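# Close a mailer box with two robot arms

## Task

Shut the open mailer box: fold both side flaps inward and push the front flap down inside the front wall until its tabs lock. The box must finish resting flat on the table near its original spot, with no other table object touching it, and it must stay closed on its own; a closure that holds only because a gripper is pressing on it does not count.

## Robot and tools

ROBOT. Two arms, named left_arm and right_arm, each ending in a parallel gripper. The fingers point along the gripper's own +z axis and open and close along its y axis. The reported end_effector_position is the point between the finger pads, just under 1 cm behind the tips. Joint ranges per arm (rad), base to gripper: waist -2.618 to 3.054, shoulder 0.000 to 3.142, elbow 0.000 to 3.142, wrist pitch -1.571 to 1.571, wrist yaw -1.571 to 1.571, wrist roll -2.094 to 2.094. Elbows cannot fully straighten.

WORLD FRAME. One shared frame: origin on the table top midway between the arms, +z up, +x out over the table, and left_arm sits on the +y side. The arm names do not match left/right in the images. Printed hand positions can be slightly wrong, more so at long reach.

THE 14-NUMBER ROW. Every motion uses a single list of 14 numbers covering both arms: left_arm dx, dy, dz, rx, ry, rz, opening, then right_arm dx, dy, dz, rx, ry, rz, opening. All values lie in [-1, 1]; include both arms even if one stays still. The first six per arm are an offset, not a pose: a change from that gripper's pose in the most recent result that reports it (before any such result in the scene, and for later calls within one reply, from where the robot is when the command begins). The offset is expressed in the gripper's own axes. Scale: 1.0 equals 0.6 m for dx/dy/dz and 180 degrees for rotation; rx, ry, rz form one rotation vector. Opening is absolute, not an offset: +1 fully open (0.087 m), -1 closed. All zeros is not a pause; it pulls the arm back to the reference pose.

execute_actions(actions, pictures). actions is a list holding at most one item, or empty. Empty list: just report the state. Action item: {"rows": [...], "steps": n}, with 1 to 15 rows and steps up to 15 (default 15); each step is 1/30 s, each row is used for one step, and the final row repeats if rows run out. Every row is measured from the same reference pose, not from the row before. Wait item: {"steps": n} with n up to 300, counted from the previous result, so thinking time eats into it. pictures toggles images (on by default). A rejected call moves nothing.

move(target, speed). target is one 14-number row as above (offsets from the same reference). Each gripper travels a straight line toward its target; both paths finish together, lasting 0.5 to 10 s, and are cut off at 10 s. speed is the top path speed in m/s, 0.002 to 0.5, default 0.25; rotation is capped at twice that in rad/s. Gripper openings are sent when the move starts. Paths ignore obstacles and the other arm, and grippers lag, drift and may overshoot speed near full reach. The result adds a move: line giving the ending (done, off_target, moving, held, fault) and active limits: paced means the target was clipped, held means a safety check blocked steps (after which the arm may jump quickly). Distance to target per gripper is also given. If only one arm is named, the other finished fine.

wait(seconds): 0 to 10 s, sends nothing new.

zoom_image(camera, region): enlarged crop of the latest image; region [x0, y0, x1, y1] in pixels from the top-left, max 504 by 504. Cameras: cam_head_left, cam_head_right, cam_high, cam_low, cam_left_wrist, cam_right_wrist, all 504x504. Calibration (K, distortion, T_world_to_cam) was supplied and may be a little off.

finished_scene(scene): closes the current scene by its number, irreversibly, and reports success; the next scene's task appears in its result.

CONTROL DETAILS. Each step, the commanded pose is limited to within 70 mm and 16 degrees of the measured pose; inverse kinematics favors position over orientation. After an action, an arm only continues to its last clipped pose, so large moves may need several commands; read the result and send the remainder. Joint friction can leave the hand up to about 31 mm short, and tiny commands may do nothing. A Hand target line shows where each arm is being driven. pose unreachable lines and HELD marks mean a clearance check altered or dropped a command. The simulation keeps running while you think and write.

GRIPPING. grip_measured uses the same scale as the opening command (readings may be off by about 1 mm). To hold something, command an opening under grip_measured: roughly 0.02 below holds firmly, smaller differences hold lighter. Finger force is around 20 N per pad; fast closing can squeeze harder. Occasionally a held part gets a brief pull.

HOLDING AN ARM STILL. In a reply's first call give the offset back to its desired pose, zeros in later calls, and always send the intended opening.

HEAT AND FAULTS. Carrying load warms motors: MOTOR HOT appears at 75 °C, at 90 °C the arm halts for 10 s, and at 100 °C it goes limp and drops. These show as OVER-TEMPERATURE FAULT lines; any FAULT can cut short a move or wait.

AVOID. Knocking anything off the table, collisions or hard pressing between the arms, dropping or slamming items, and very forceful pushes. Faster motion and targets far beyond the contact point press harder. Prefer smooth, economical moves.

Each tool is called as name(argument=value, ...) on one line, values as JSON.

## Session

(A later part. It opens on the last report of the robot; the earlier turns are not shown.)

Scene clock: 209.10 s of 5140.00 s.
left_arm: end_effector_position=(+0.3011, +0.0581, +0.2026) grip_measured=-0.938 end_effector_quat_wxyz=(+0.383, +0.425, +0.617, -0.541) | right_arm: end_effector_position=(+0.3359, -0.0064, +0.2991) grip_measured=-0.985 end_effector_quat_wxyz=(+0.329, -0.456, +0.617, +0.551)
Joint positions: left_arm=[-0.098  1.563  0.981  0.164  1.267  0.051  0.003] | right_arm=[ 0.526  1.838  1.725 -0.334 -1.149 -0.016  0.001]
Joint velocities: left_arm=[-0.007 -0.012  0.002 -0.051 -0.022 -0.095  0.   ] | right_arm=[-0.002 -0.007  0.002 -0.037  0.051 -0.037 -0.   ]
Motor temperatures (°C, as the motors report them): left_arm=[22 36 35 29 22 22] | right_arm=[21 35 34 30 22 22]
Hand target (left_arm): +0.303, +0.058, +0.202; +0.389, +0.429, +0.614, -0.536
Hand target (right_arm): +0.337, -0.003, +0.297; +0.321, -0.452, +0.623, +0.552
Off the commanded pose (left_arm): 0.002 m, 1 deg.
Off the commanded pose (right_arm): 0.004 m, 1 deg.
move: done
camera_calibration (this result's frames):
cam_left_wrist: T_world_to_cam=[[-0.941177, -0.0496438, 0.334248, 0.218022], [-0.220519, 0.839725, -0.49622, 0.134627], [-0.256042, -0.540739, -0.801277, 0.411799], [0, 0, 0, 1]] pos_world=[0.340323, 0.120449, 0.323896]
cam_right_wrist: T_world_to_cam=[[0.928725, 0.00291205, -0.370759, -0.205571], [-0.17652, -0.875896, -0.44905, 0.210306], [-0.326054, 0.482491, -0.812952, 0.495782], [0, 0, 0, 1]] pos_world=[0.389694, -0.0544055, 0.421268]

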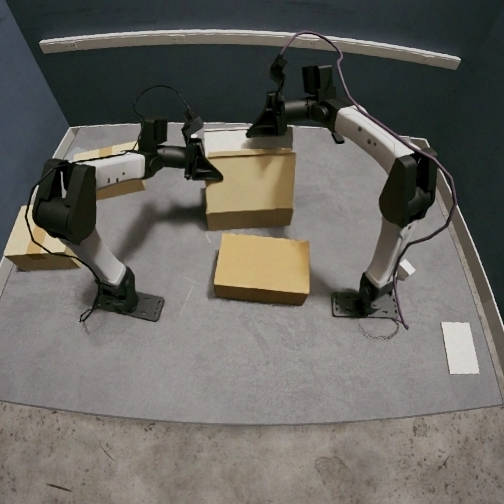

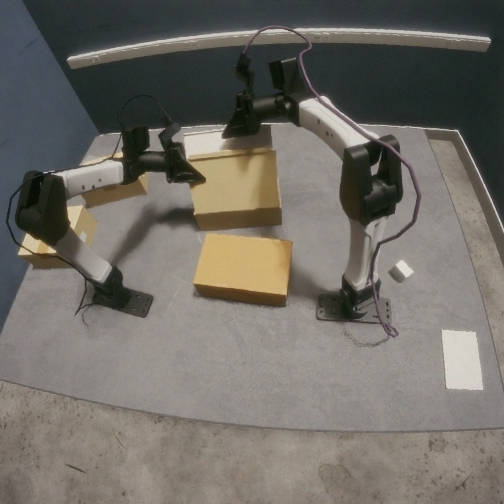

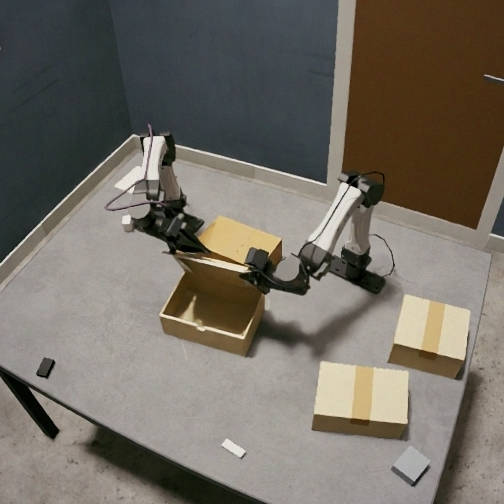

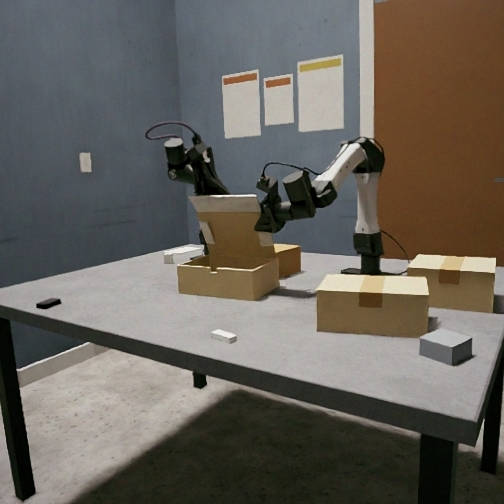

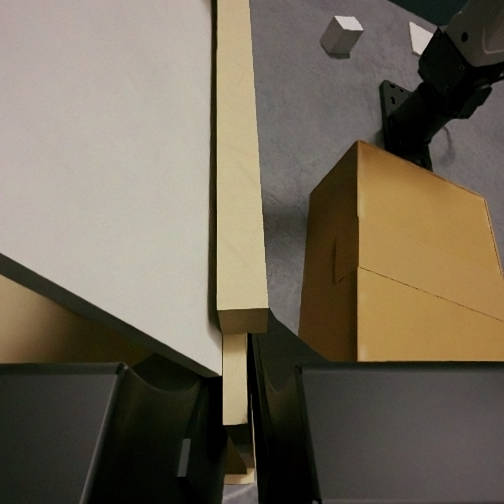

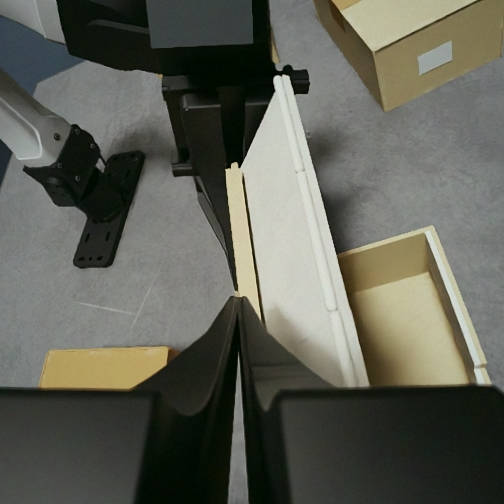

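move(target=[0.005,0.012,-0.05,0,0,0,-1, 0,0,0,0,0,0,-1], speed=0.05)

move(target=[0,0,0,0,0,0,-1, 0,-0.09,0.03,0,0,0,-1], speed=0.07)

move(target=[0,0,0,0,0,0,-1, 0.09,0,0,0,0,0,-1], speed=0.07)

Scene clock: 215.10 s of 5140.00 s.
left_arm: end_effector_position=(+0.3044, +0.0851, +0.2031) grip_measured=-0.940 end_effector_quat_wxyz=(+0.385, +0.426, +0.611, -0.545) | right_arm: end_effector_position=(+0.3358, -0.0065, +0.2990) grip_measured=-0.985 end_effector_quat_wxyz=(+0.329, -0.455, +0.618, +0.550)
Joint positions: left_arm=[-0.011  1.563  1.007  0.018  1.355  0.181  0.003] | right_arm=[ 0.526  1.838  1.725 -0.337 -1.148 -0.016  0.001]
Joint velocities: left_arm=[ 0.012 -0.002  0.046 -0.139  0.066  0.095  0.   ] | right_arm=[ 0.027 -0.002  0.002 -0.037  0.022  0.051 -0.001]
Motor temperatures (°C, as the motors report them): left_arm=[22 36 35 29 22 22] | right_arm=[21 35 35 30 22 22]
Hand target (left_arm): +0.306, +0.089, +0.201; +0.385, +0.424, +0.617, -0.541
Hand target (right_arm): +0.336, -0.006, +0.299; +0.329, -0.456, +0.617, +0.551
Off the commanded pose (left_arm): 0.005 m, 1 deg.
Off the commanded pose (right_arm): 0.000 m, 0 deg.
After step 90, 2.07 s passed at rest.
move: done
camera_calibration (this result's frames):
cam_left_wrist: T_world_to_cam=[[-0.942656, -0.0388567, 0.331495, 0.222373], [-0.212745, 0.835237, -0.507069, 0.113086], [-0.257174, -0.548515, -0.795608, 0.427437], [0, 0, 0, 1]] pos_world=[0.343606, 0.148643, 0.323699]
cam_right_wrist: T_world_to_cam=[[0.928058, 0.0013975, -0.372433, -0.204872], [-0.17823, -0.876385, -0.447418, 0.210213], [-0.32702, 0.481609, -0.813087, 0.496062], [0, 0, 0, 1]] pos_world=[0.389822, -0.0543936, 0.421094]

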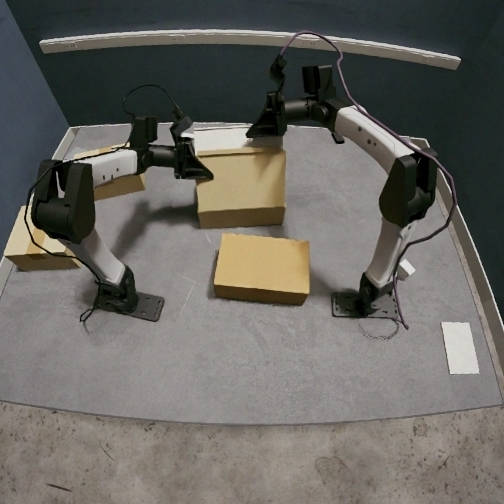

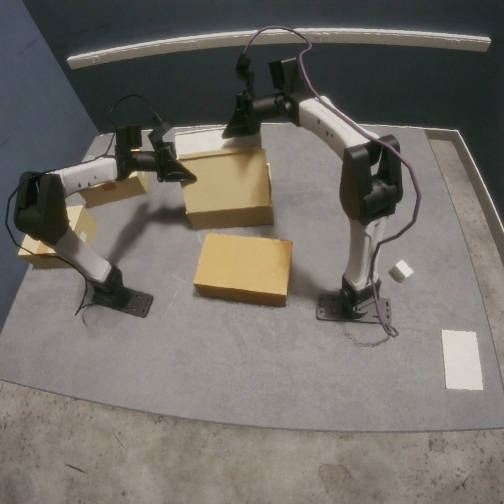

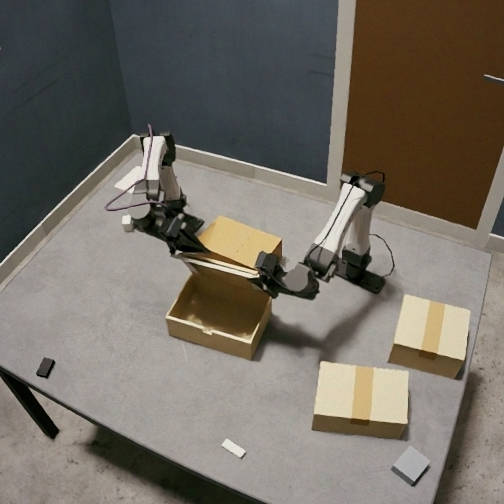

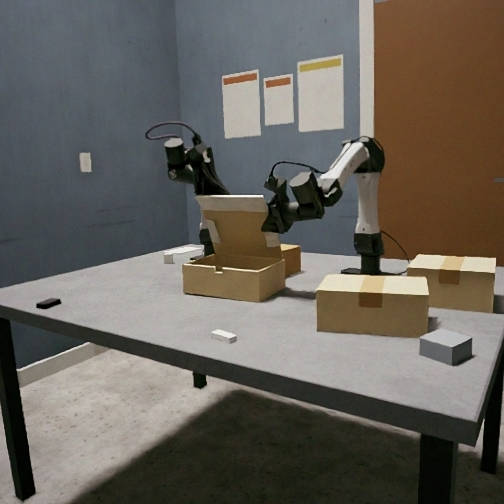

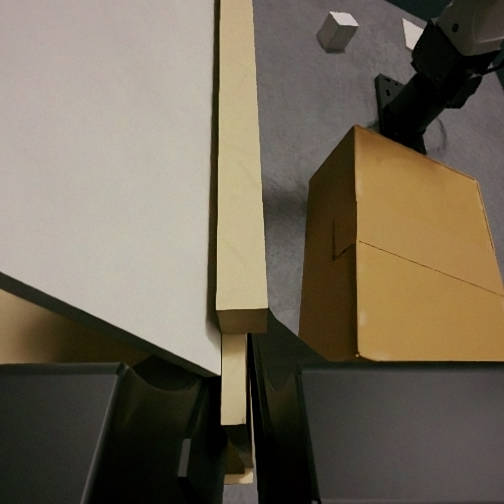

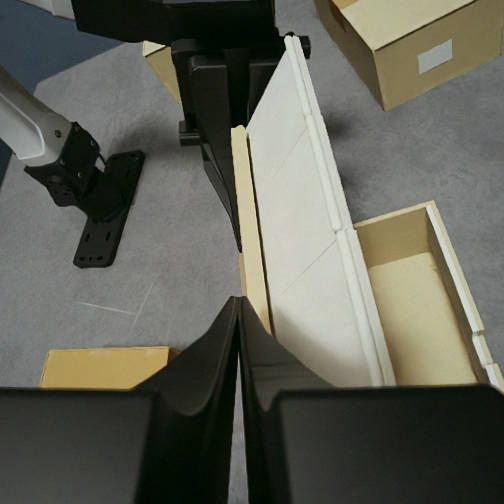

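Scene clock: 216.27 s of 5140.00 s.
left_arm: end_effector_position=(+0.3051, +0.0852, +0.2026) grip_measured=-0.940 end_effector_quat_wxyz=(+0.384, +0.423, +0.615, -0.544) | right_arm: end_effector_position=(+0.3767, +0.0130, +0.2733) grip_measured=-0.985 end_effector_quat_wxyz=(+0.319, -0.451, +0.622, +0.555)
Joint positions: left_arm=[-0.011  1.563  1.008  0.017  1.348  0.174  0.003] | right_arm=[ 0.521  2.032  1.897 -0.337 -1.16  -0.016  0.001]
Joint velocities: left_arm=[ 0.012 -0.007 -0.002 -0.022 -0.037 -0.051 -0.   ] | right_arm=[ 0.002  0.002  0.022 -0.095 -0.095 -0.037 -0.001]
Motor temperatures (°C, as the motors report them): left_arm=[22 36 35 29 22 22] | right_arm=[21 35 35 30 22 22]
Hand target (left_arm): +0.304, +0.085, +0.203; +0.385, +0.426, +0.611, -0.545
Hand target (right_arm): +0.384, +0.012, +0.276; +0.329, -0.455, +0.618, +0.550
Off the commanded pose (left_arm): 0.001 m, 1 deg.
Off the commanded pose (right_arm): 0.008 m, 1 deg.
move: done
camera_calibration (this result's frames):
cam_left_wrist: T_world_to_cam=[[-0.940174, -0.046286, 0.337535, 0.221897], [-0.221627, 0.83554, -0.502746, 0.114738], [-0.258754, -0.547476, -0.795812, 0.427782], [0, 0, 0, 1]] pos_world=[0.344741, 0.148603, 0.32322]
cam_right_wrist: T_world_to_cam=[[0.919367, 0.00397787, -0.393381, -0.24349], [-0.183616, -0.88001, -0.438026, 0.222601], [-0.347922, 0.474938, -0.808322, 0.485799], [0, 0, 0, 1]] pos_world=[0.43375, -0.0338645, 0.394402]

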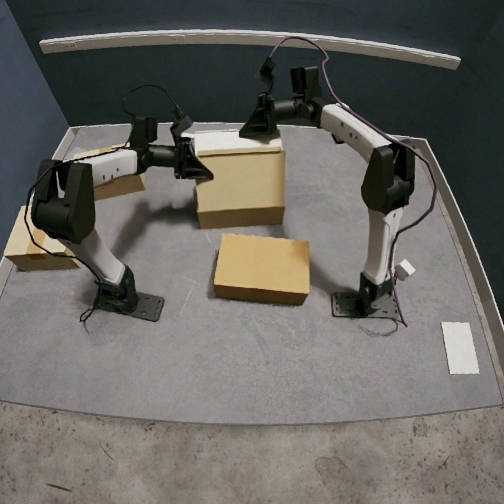

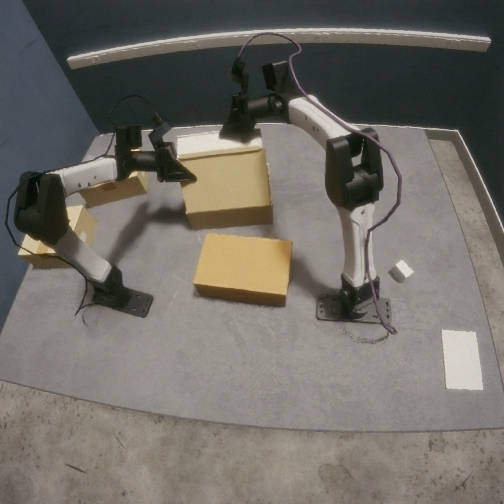

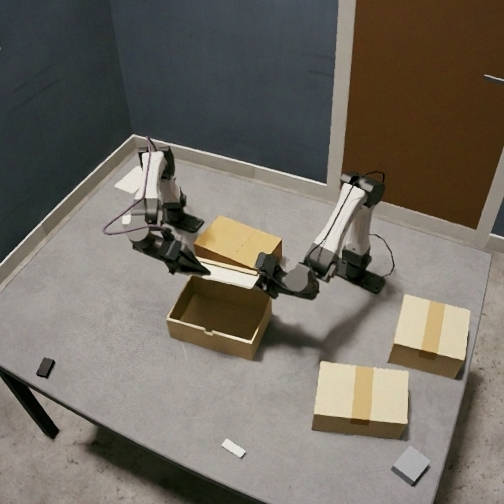

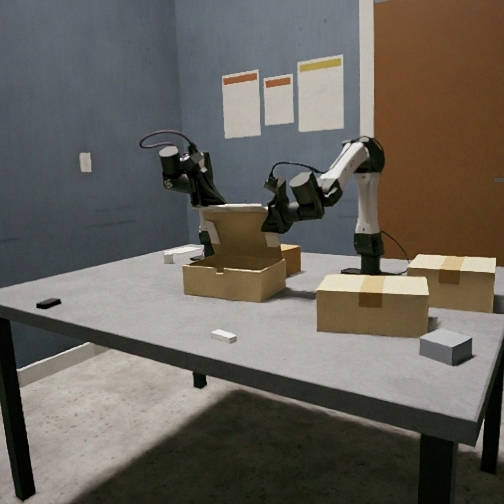

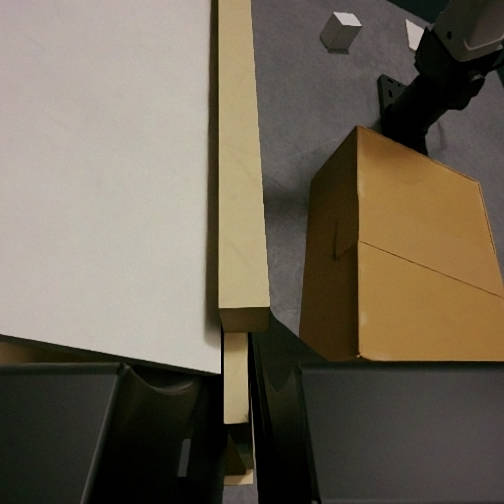

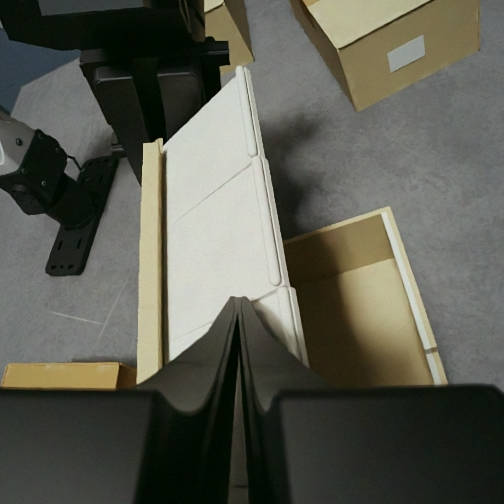

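Scene clock: 217.47 s of 5140.00 s.
left_arm: end_effector_position=(+0.3039, +0.0852, +0.2027) grip_measured=-0.941 end_effector_quat_wxyz=(+0.381, +0.421, +0.616, -0.547) | right_arm: end_effector_position=(+0.3598, +0.0043, +0.2293) grip_measured=-0.985 end_effector_quat_wxyz=(+0.325, -0.455, +0.617, +0.553)
Joint positions: left_arm=[-0.011  1.563  1.008  0.013  1.353  0.169  0.003] | right_arm=[ 0.521  1.948  1.597 -0.108 -1.161 -0.022  0.001]
Joint velocities: left_arm=[-0.017 -0.007  0.017 -0.022 -0.022 -0.037 -0.   ] | right_arm=[-0.007 -0.017 -0.012 -0.066  0.007 -0.007  0.001]
Motor temperatures (°C, as the motors report them): left_arm=[22 36 35 29 22 22] | right_arm=[21 35 35 30 22 22]
Hand target (left_arm): +0.305, +0.085, +0.203; +0.384, +0.423, +0.615, -0.544
Hand target (right_arm): +0.355, +0.002, +0.225; +0.318, -0.452, +0.622, +0.555
Off the commanded pose (left_arm): 0.001 m, 1 deg.
Off the commanded pose (right_arm): 0.007 m, 1 deg.
move: done
camera_calibration (this result's frames):
cam_left_wrist: T_world_to_cam=[[-0.937214, -0.0429046, 0.346105, 0.2178], [-0.223604, 0.83551, -0.501921, 0.114965], [-0.267639, -0.547798, -0.792645, 0.429619], [0, 0, 0, 1]] pos_world=[0.344815, 0.148635, 0.322857]
cam_right_wrist: T_world_to_cam=[[0.925738, 0.00849894, -0.37807, -0.250971], [-0.174492, -0.877359, -0.446983, 0.191277], [-0.335502, 0.47976, -0.810721, 0.444593], [0, 0, 0, 1]] pos_world=[0.414872, -0.0433457, 0.351054]

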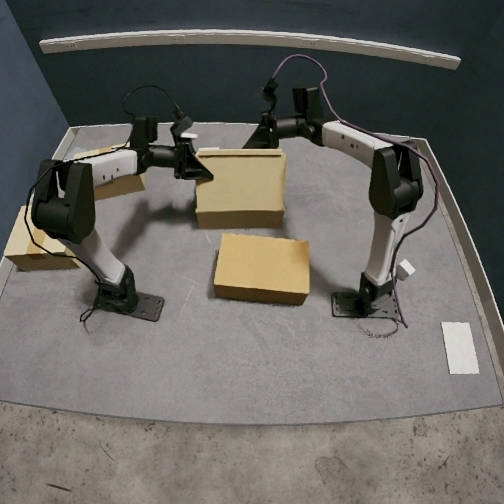

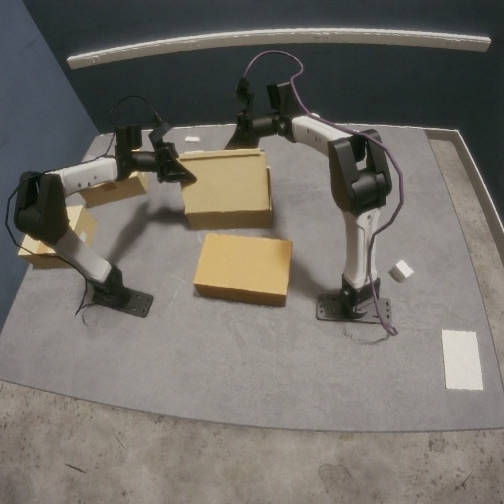

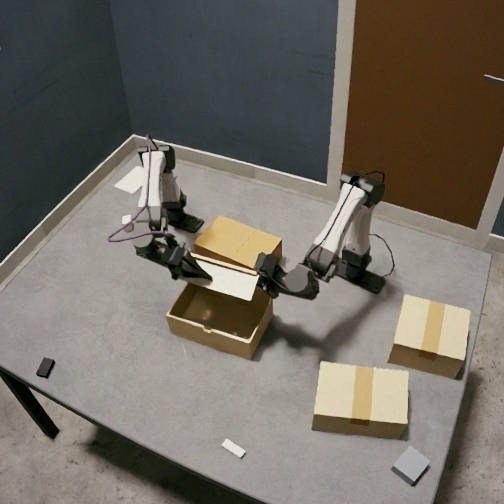

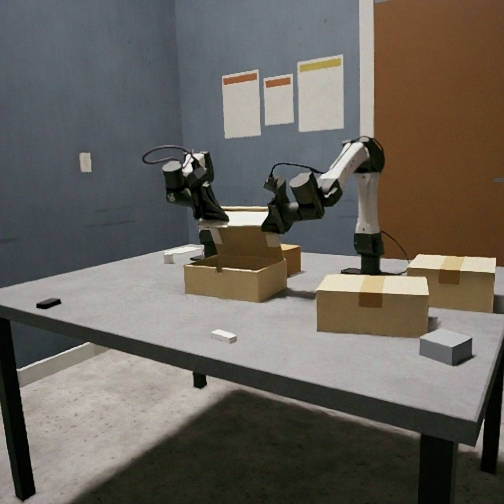

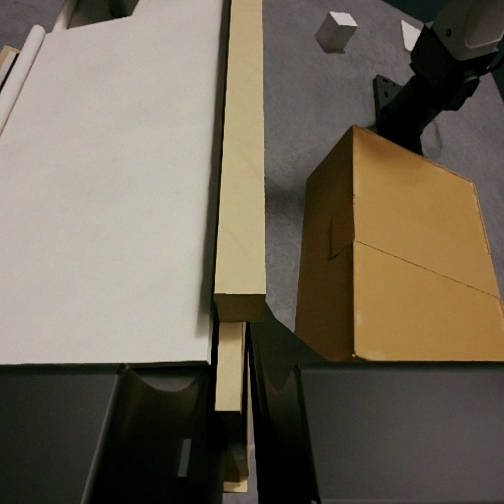

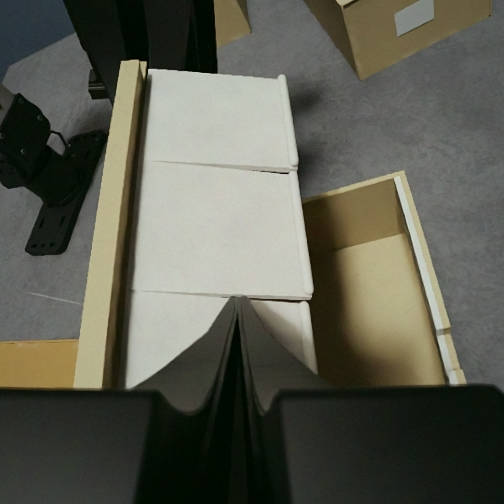

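move(target=[0,0,0,0,0,0,-1, -0.13,0,0,0,0,0,-1], speed=0.1)

move(target=[0,0,0,0,0,0,-1, 0,0.15,0,0,0,0,-1], speed=0.1)

move(target=[0,0,0,0,0,0,-1, 0.13,0,0,0,0,0,-1], speed=0.1)

Scene clock: 222.10 s of 5140.00 s.
left_arm: end_effector_position=(+0.3036, +0.0852, +0.2027) grip_measured=-0.941 end_effector_quat_wxyz=(+0.380, +0.421, +0.616, -0.547) | right_arm: end_effector_position=(+0.3881, +0.0189, +0.2999) grip_measured=-0.985 end_effector_quat_wxyz=(+0.325, -0.452, +0.619, +0.554)
Joint positions: left_arm=[-0.011  1.563  1.008  0.012  1.354  0.169  0.003] | right_arm=[ 0.521  2.103  2.101 -0.449 -1.158 -0.008  0.001]
Joint velocities: left_arm=[-0.007  0.032 -0.007 -0.051 -0.007 -0.007 -0.002] | right_arm=[ 0.007 -0.007  0.012 -0.051  0.022 -0.051  0.   ]
Motor temperatures (°C, as the motors report them): left_arm=[22 35 35 29 22 22] | right_arm=[21 36 35 30 22 22]
Hand target (left_arm): +0.304, +0.085, +0.203; +0.381, +0.421, +0.616, -0.547
Hand target (right_arm): +0.390, +0.020, +0.300; +0.325, -0.455, +0.617, +0.553
Off the commanded pose (left_arm): 0.000 m, 0 deg.
Off the commanded pose (right_arm): 0.001 m, 0 deg.
After step 90, 0.13 s passed at rest.
move: done
camera_calibration (this result's frames):
cam_left_wrist: T_world_to_cam=[[-0.936695, -0.0418944, 0.34763, 0.216965], [-0.223629, 0.835528, -0.50188, 0.114905], [-0.269429, -0.547849, -0.792004, 0.429967], [0, 0, 0, 1]] pos_world=[0.344771, 0.14864, 0.322781]
cam_right_wrist: T_world_to_cam=[[0.923825, 0.00465279, -0.382787, -0.248444], [-0.180997, -0.875793, -0.447468, 0.243296], [-0.337324, 0.482665, -0.808237, 0.504197], [0, 0, 0, 1]] pos_world=[0.443632, -0.0291255, 0.421277]

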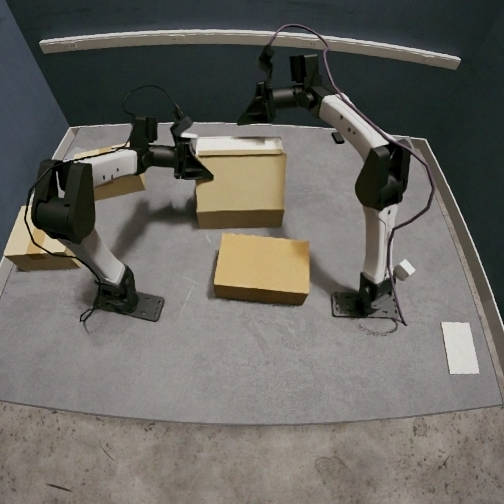

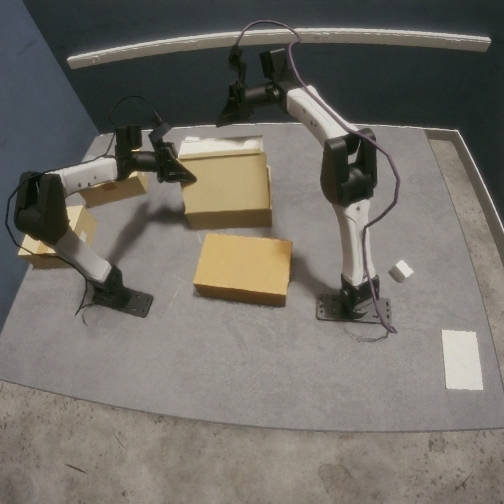

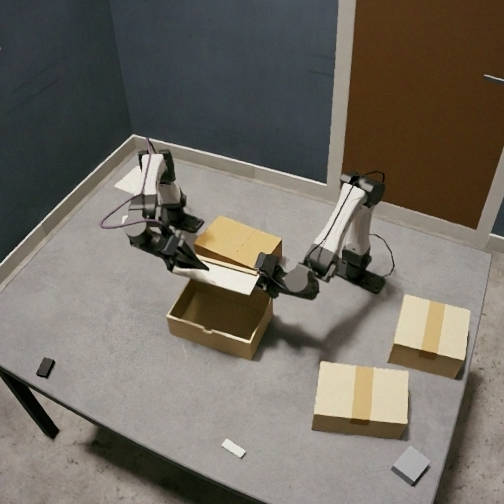

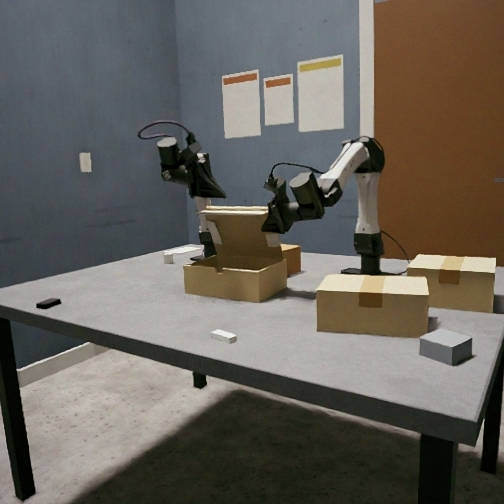

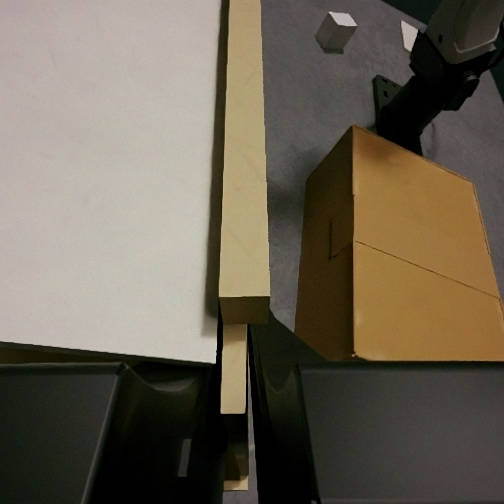

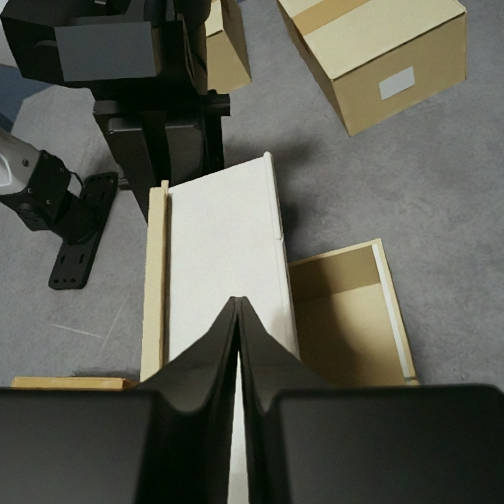

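Scene clock: 223.37 s of 5140.00 s.
left_arm: end_effector_position=(+0.3036, +0.0852, +0.2027) grip_measured=-0.941 end_effector_quat_wxyz=(+0.380, +0.421, +0.616, -0.547) | right_arm: end_effector_position=(+0.3084, +0.0172, +0.3312) grip_measured=-0.985 end_effector_quat_wxyz=(+0.319, -0.454, +0.621, +0.554)
Joint positions: left_arm=[-0.011  1.563  1.008  0.012  1.354  0.169  0.003] | right_arm=[ 0.609  1.817  1.817 -0.401 -1.083  0.059  0.001]
Joint velocities: left_arm=[ 0.002 -0.017  0.012  0.037  0.022  0.022  0.   ] | right_arm=[-0.002  0.022 -0.051 -0.051  0.081 -0.037  0.   ]
Motor temperatures (°C, as the motors report them): left_arm=[22 35 35 29 22 22] | right_arm=[21 36 35 30 22 22]
Hand target (left_arm): +0.304, +0.085, +0.203; +0.380, +0.421, +0.616, -0.547
Hand target (right_arm): +0.305, +0.017, +0.334; +0.324, -0.453, +0.619, +0.554
Off the commanded pose (left_arm): 0.000 m, 0 deg.
Off the commanded pose (right_arm): 0.005 m, 1 deg.
move: done
camera_calibration (this result's frames):
cam_left_wrist: T_world_to_cam=[[-0.936695, -0.0418944, 0.34763, 0.216965], [-0.223629, 0.835528, -0.50188, 0.114905], [-0.269429, -0.547849, -0.792004, 0.429967], [0, 0, 0, 1]] pos_world=[0.344771, 0.14864, 0.322781]
cam_right_wrist: T_world_to_cam=[[0.92112, 0.00783162, -0.389201, -0.159919], [-0.1777, -0.881092, -0.438292, 0.237353], [-0.346354, 0.472881, -0.810199, 0.507055], [0, 0, 0, 1]] pos_world=[0.365103, -0.0293947, 0.452605]

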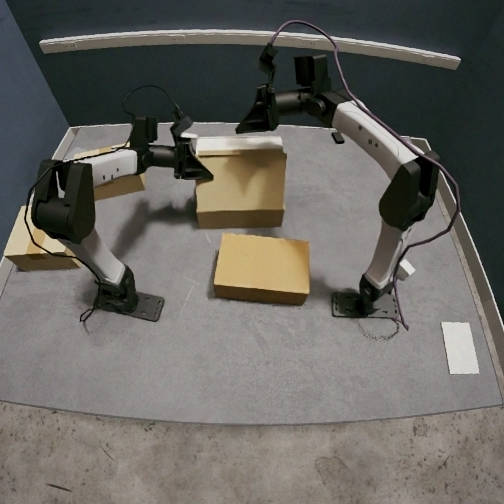

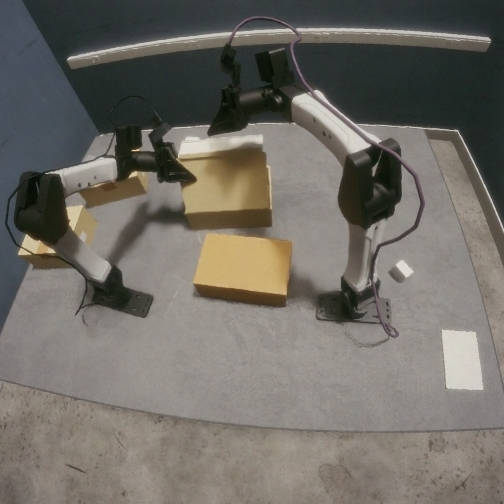

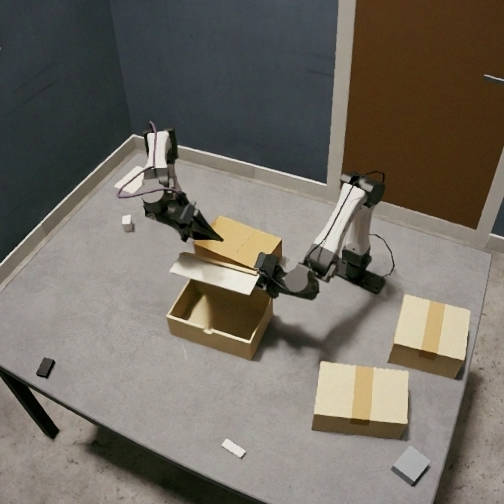

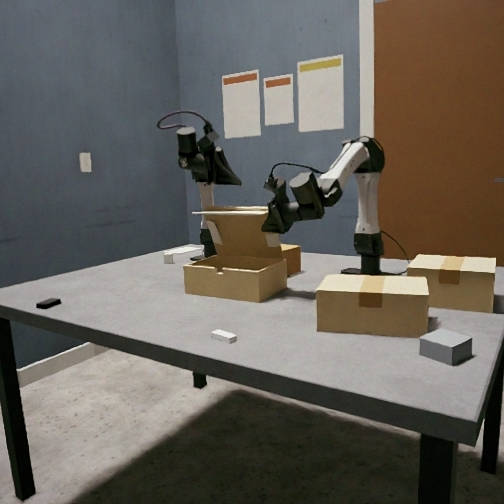

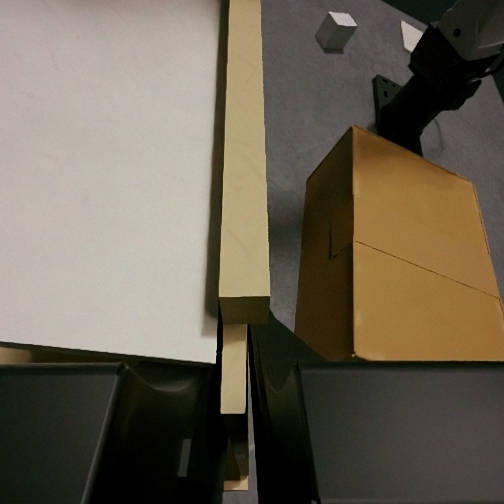

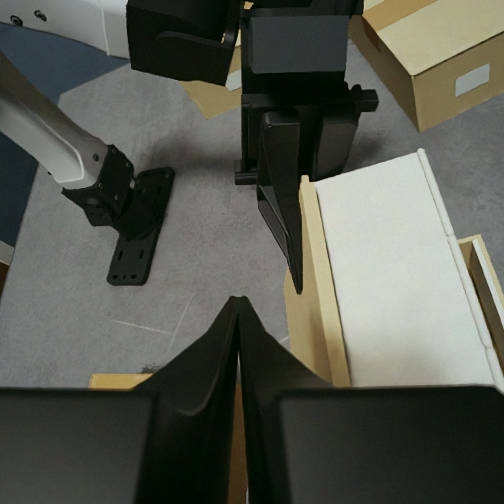

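Scene clock: 224.80 s of 5140.00 s.
left_arm: end_effector_position=(+0.3042, +0.0853, +0.2024) grip_measured=-0.941 end_effector_quat_wxyz=(+0.381, +0.420, +0.617, -0.546) | right_arm: end_effector_position=(+0.2824, +0.0005, +0.2560) grip_measured=-0.985 end_effector_quat_wxyz=(+0.310, -0.452, +0.627, +0.554)
Joint positions: left_arm=[-0.011  1.563  1.008  0.012  1.349  0.169  0.003] | right_arm=[ 0.609  1.682  1.369 -0.114 -1.082  0.054  0.001]
Joint velocities: left_arm=[-0.012 -0.017  0.007 -0.022  0.007 -0.037  0.   ] | right_arm=[-0.002 -0.007  0.007  0.007 -0.037 -0.066 -0.   ]
Motor temperatures (°C, as the motors report them): left_arm=[22 35 35 29 22 22] | right_arm=[21 36 34 30 22 22]
Hand target (left_arm): +0.304, +0.085, +0.203; +0.380, +0.421, +0.616, -0.547
Hand target (right_arm): +0.278, +0.001, +0.261; +0.319, -0.455, +0.621, +0.554
Off the commanded pose (left_arm): 0.001 m, 0 deg.
Off the commanded pose (right_arm): 0.006 m, 1 deg.
move: done
camera_calibration (this result's frames):
cam_left_wrist: T_world_to_cam=[[-0.936672, -0.046, 0.347174, 0.218125], [-0.226436, 0.83579, -0.500181, 0.115285], [-0.267157, -0.547118, -0.793277, 0.429392], [0, 0, 0, 1]] pos_world=[0.345131, 0.148608, 0.322563]
cam_right_wrist: T_world_to_cam=[[0.914649, 0.00319152, -0.404236, -0.159386], [-0.184145, -0.886907, -0.423659, 0.183202], [-0.359872, 0.461937, -0.810621, 0.448943], [0, 0, 0, 1]] pos_world=[0.341081, -0.044392, 0.377108]

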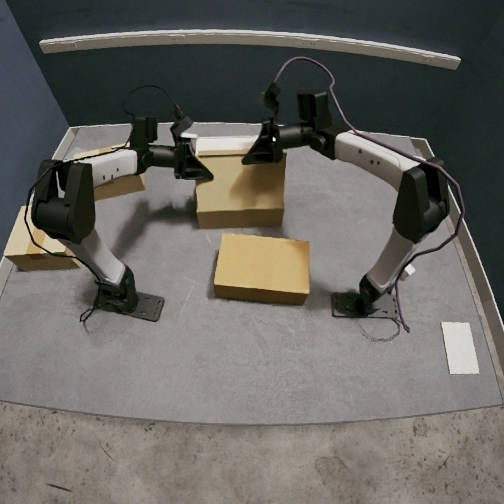

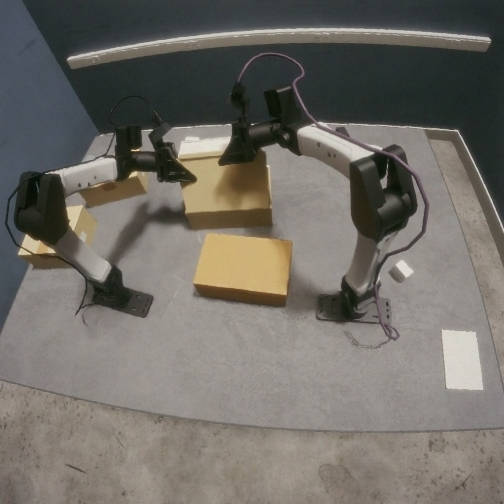

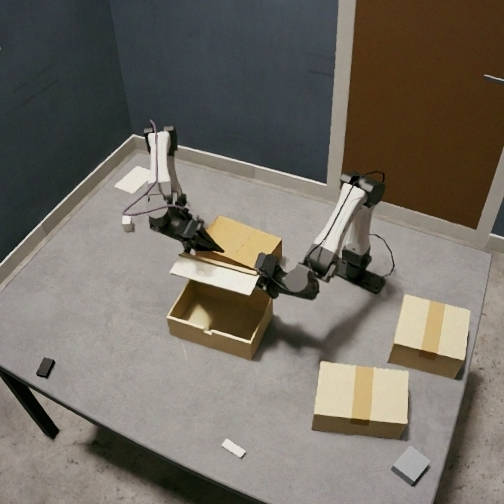

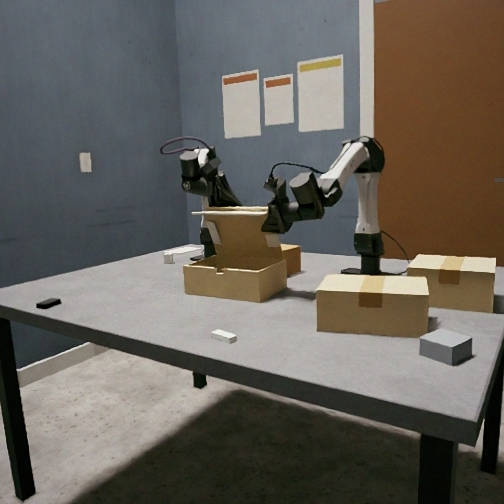

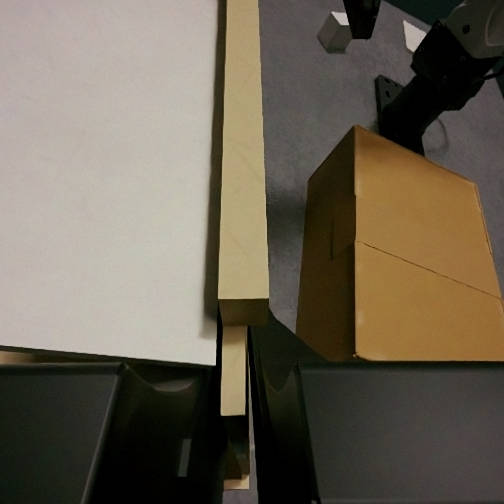

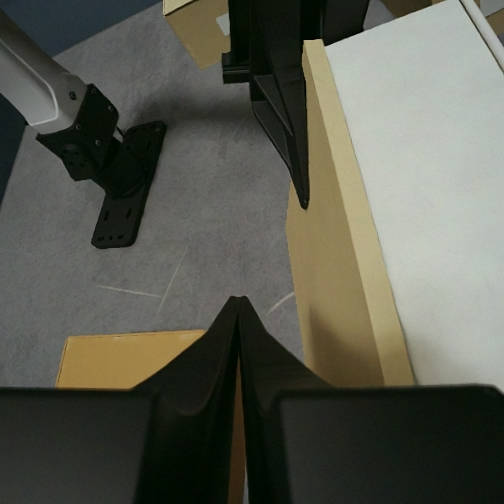

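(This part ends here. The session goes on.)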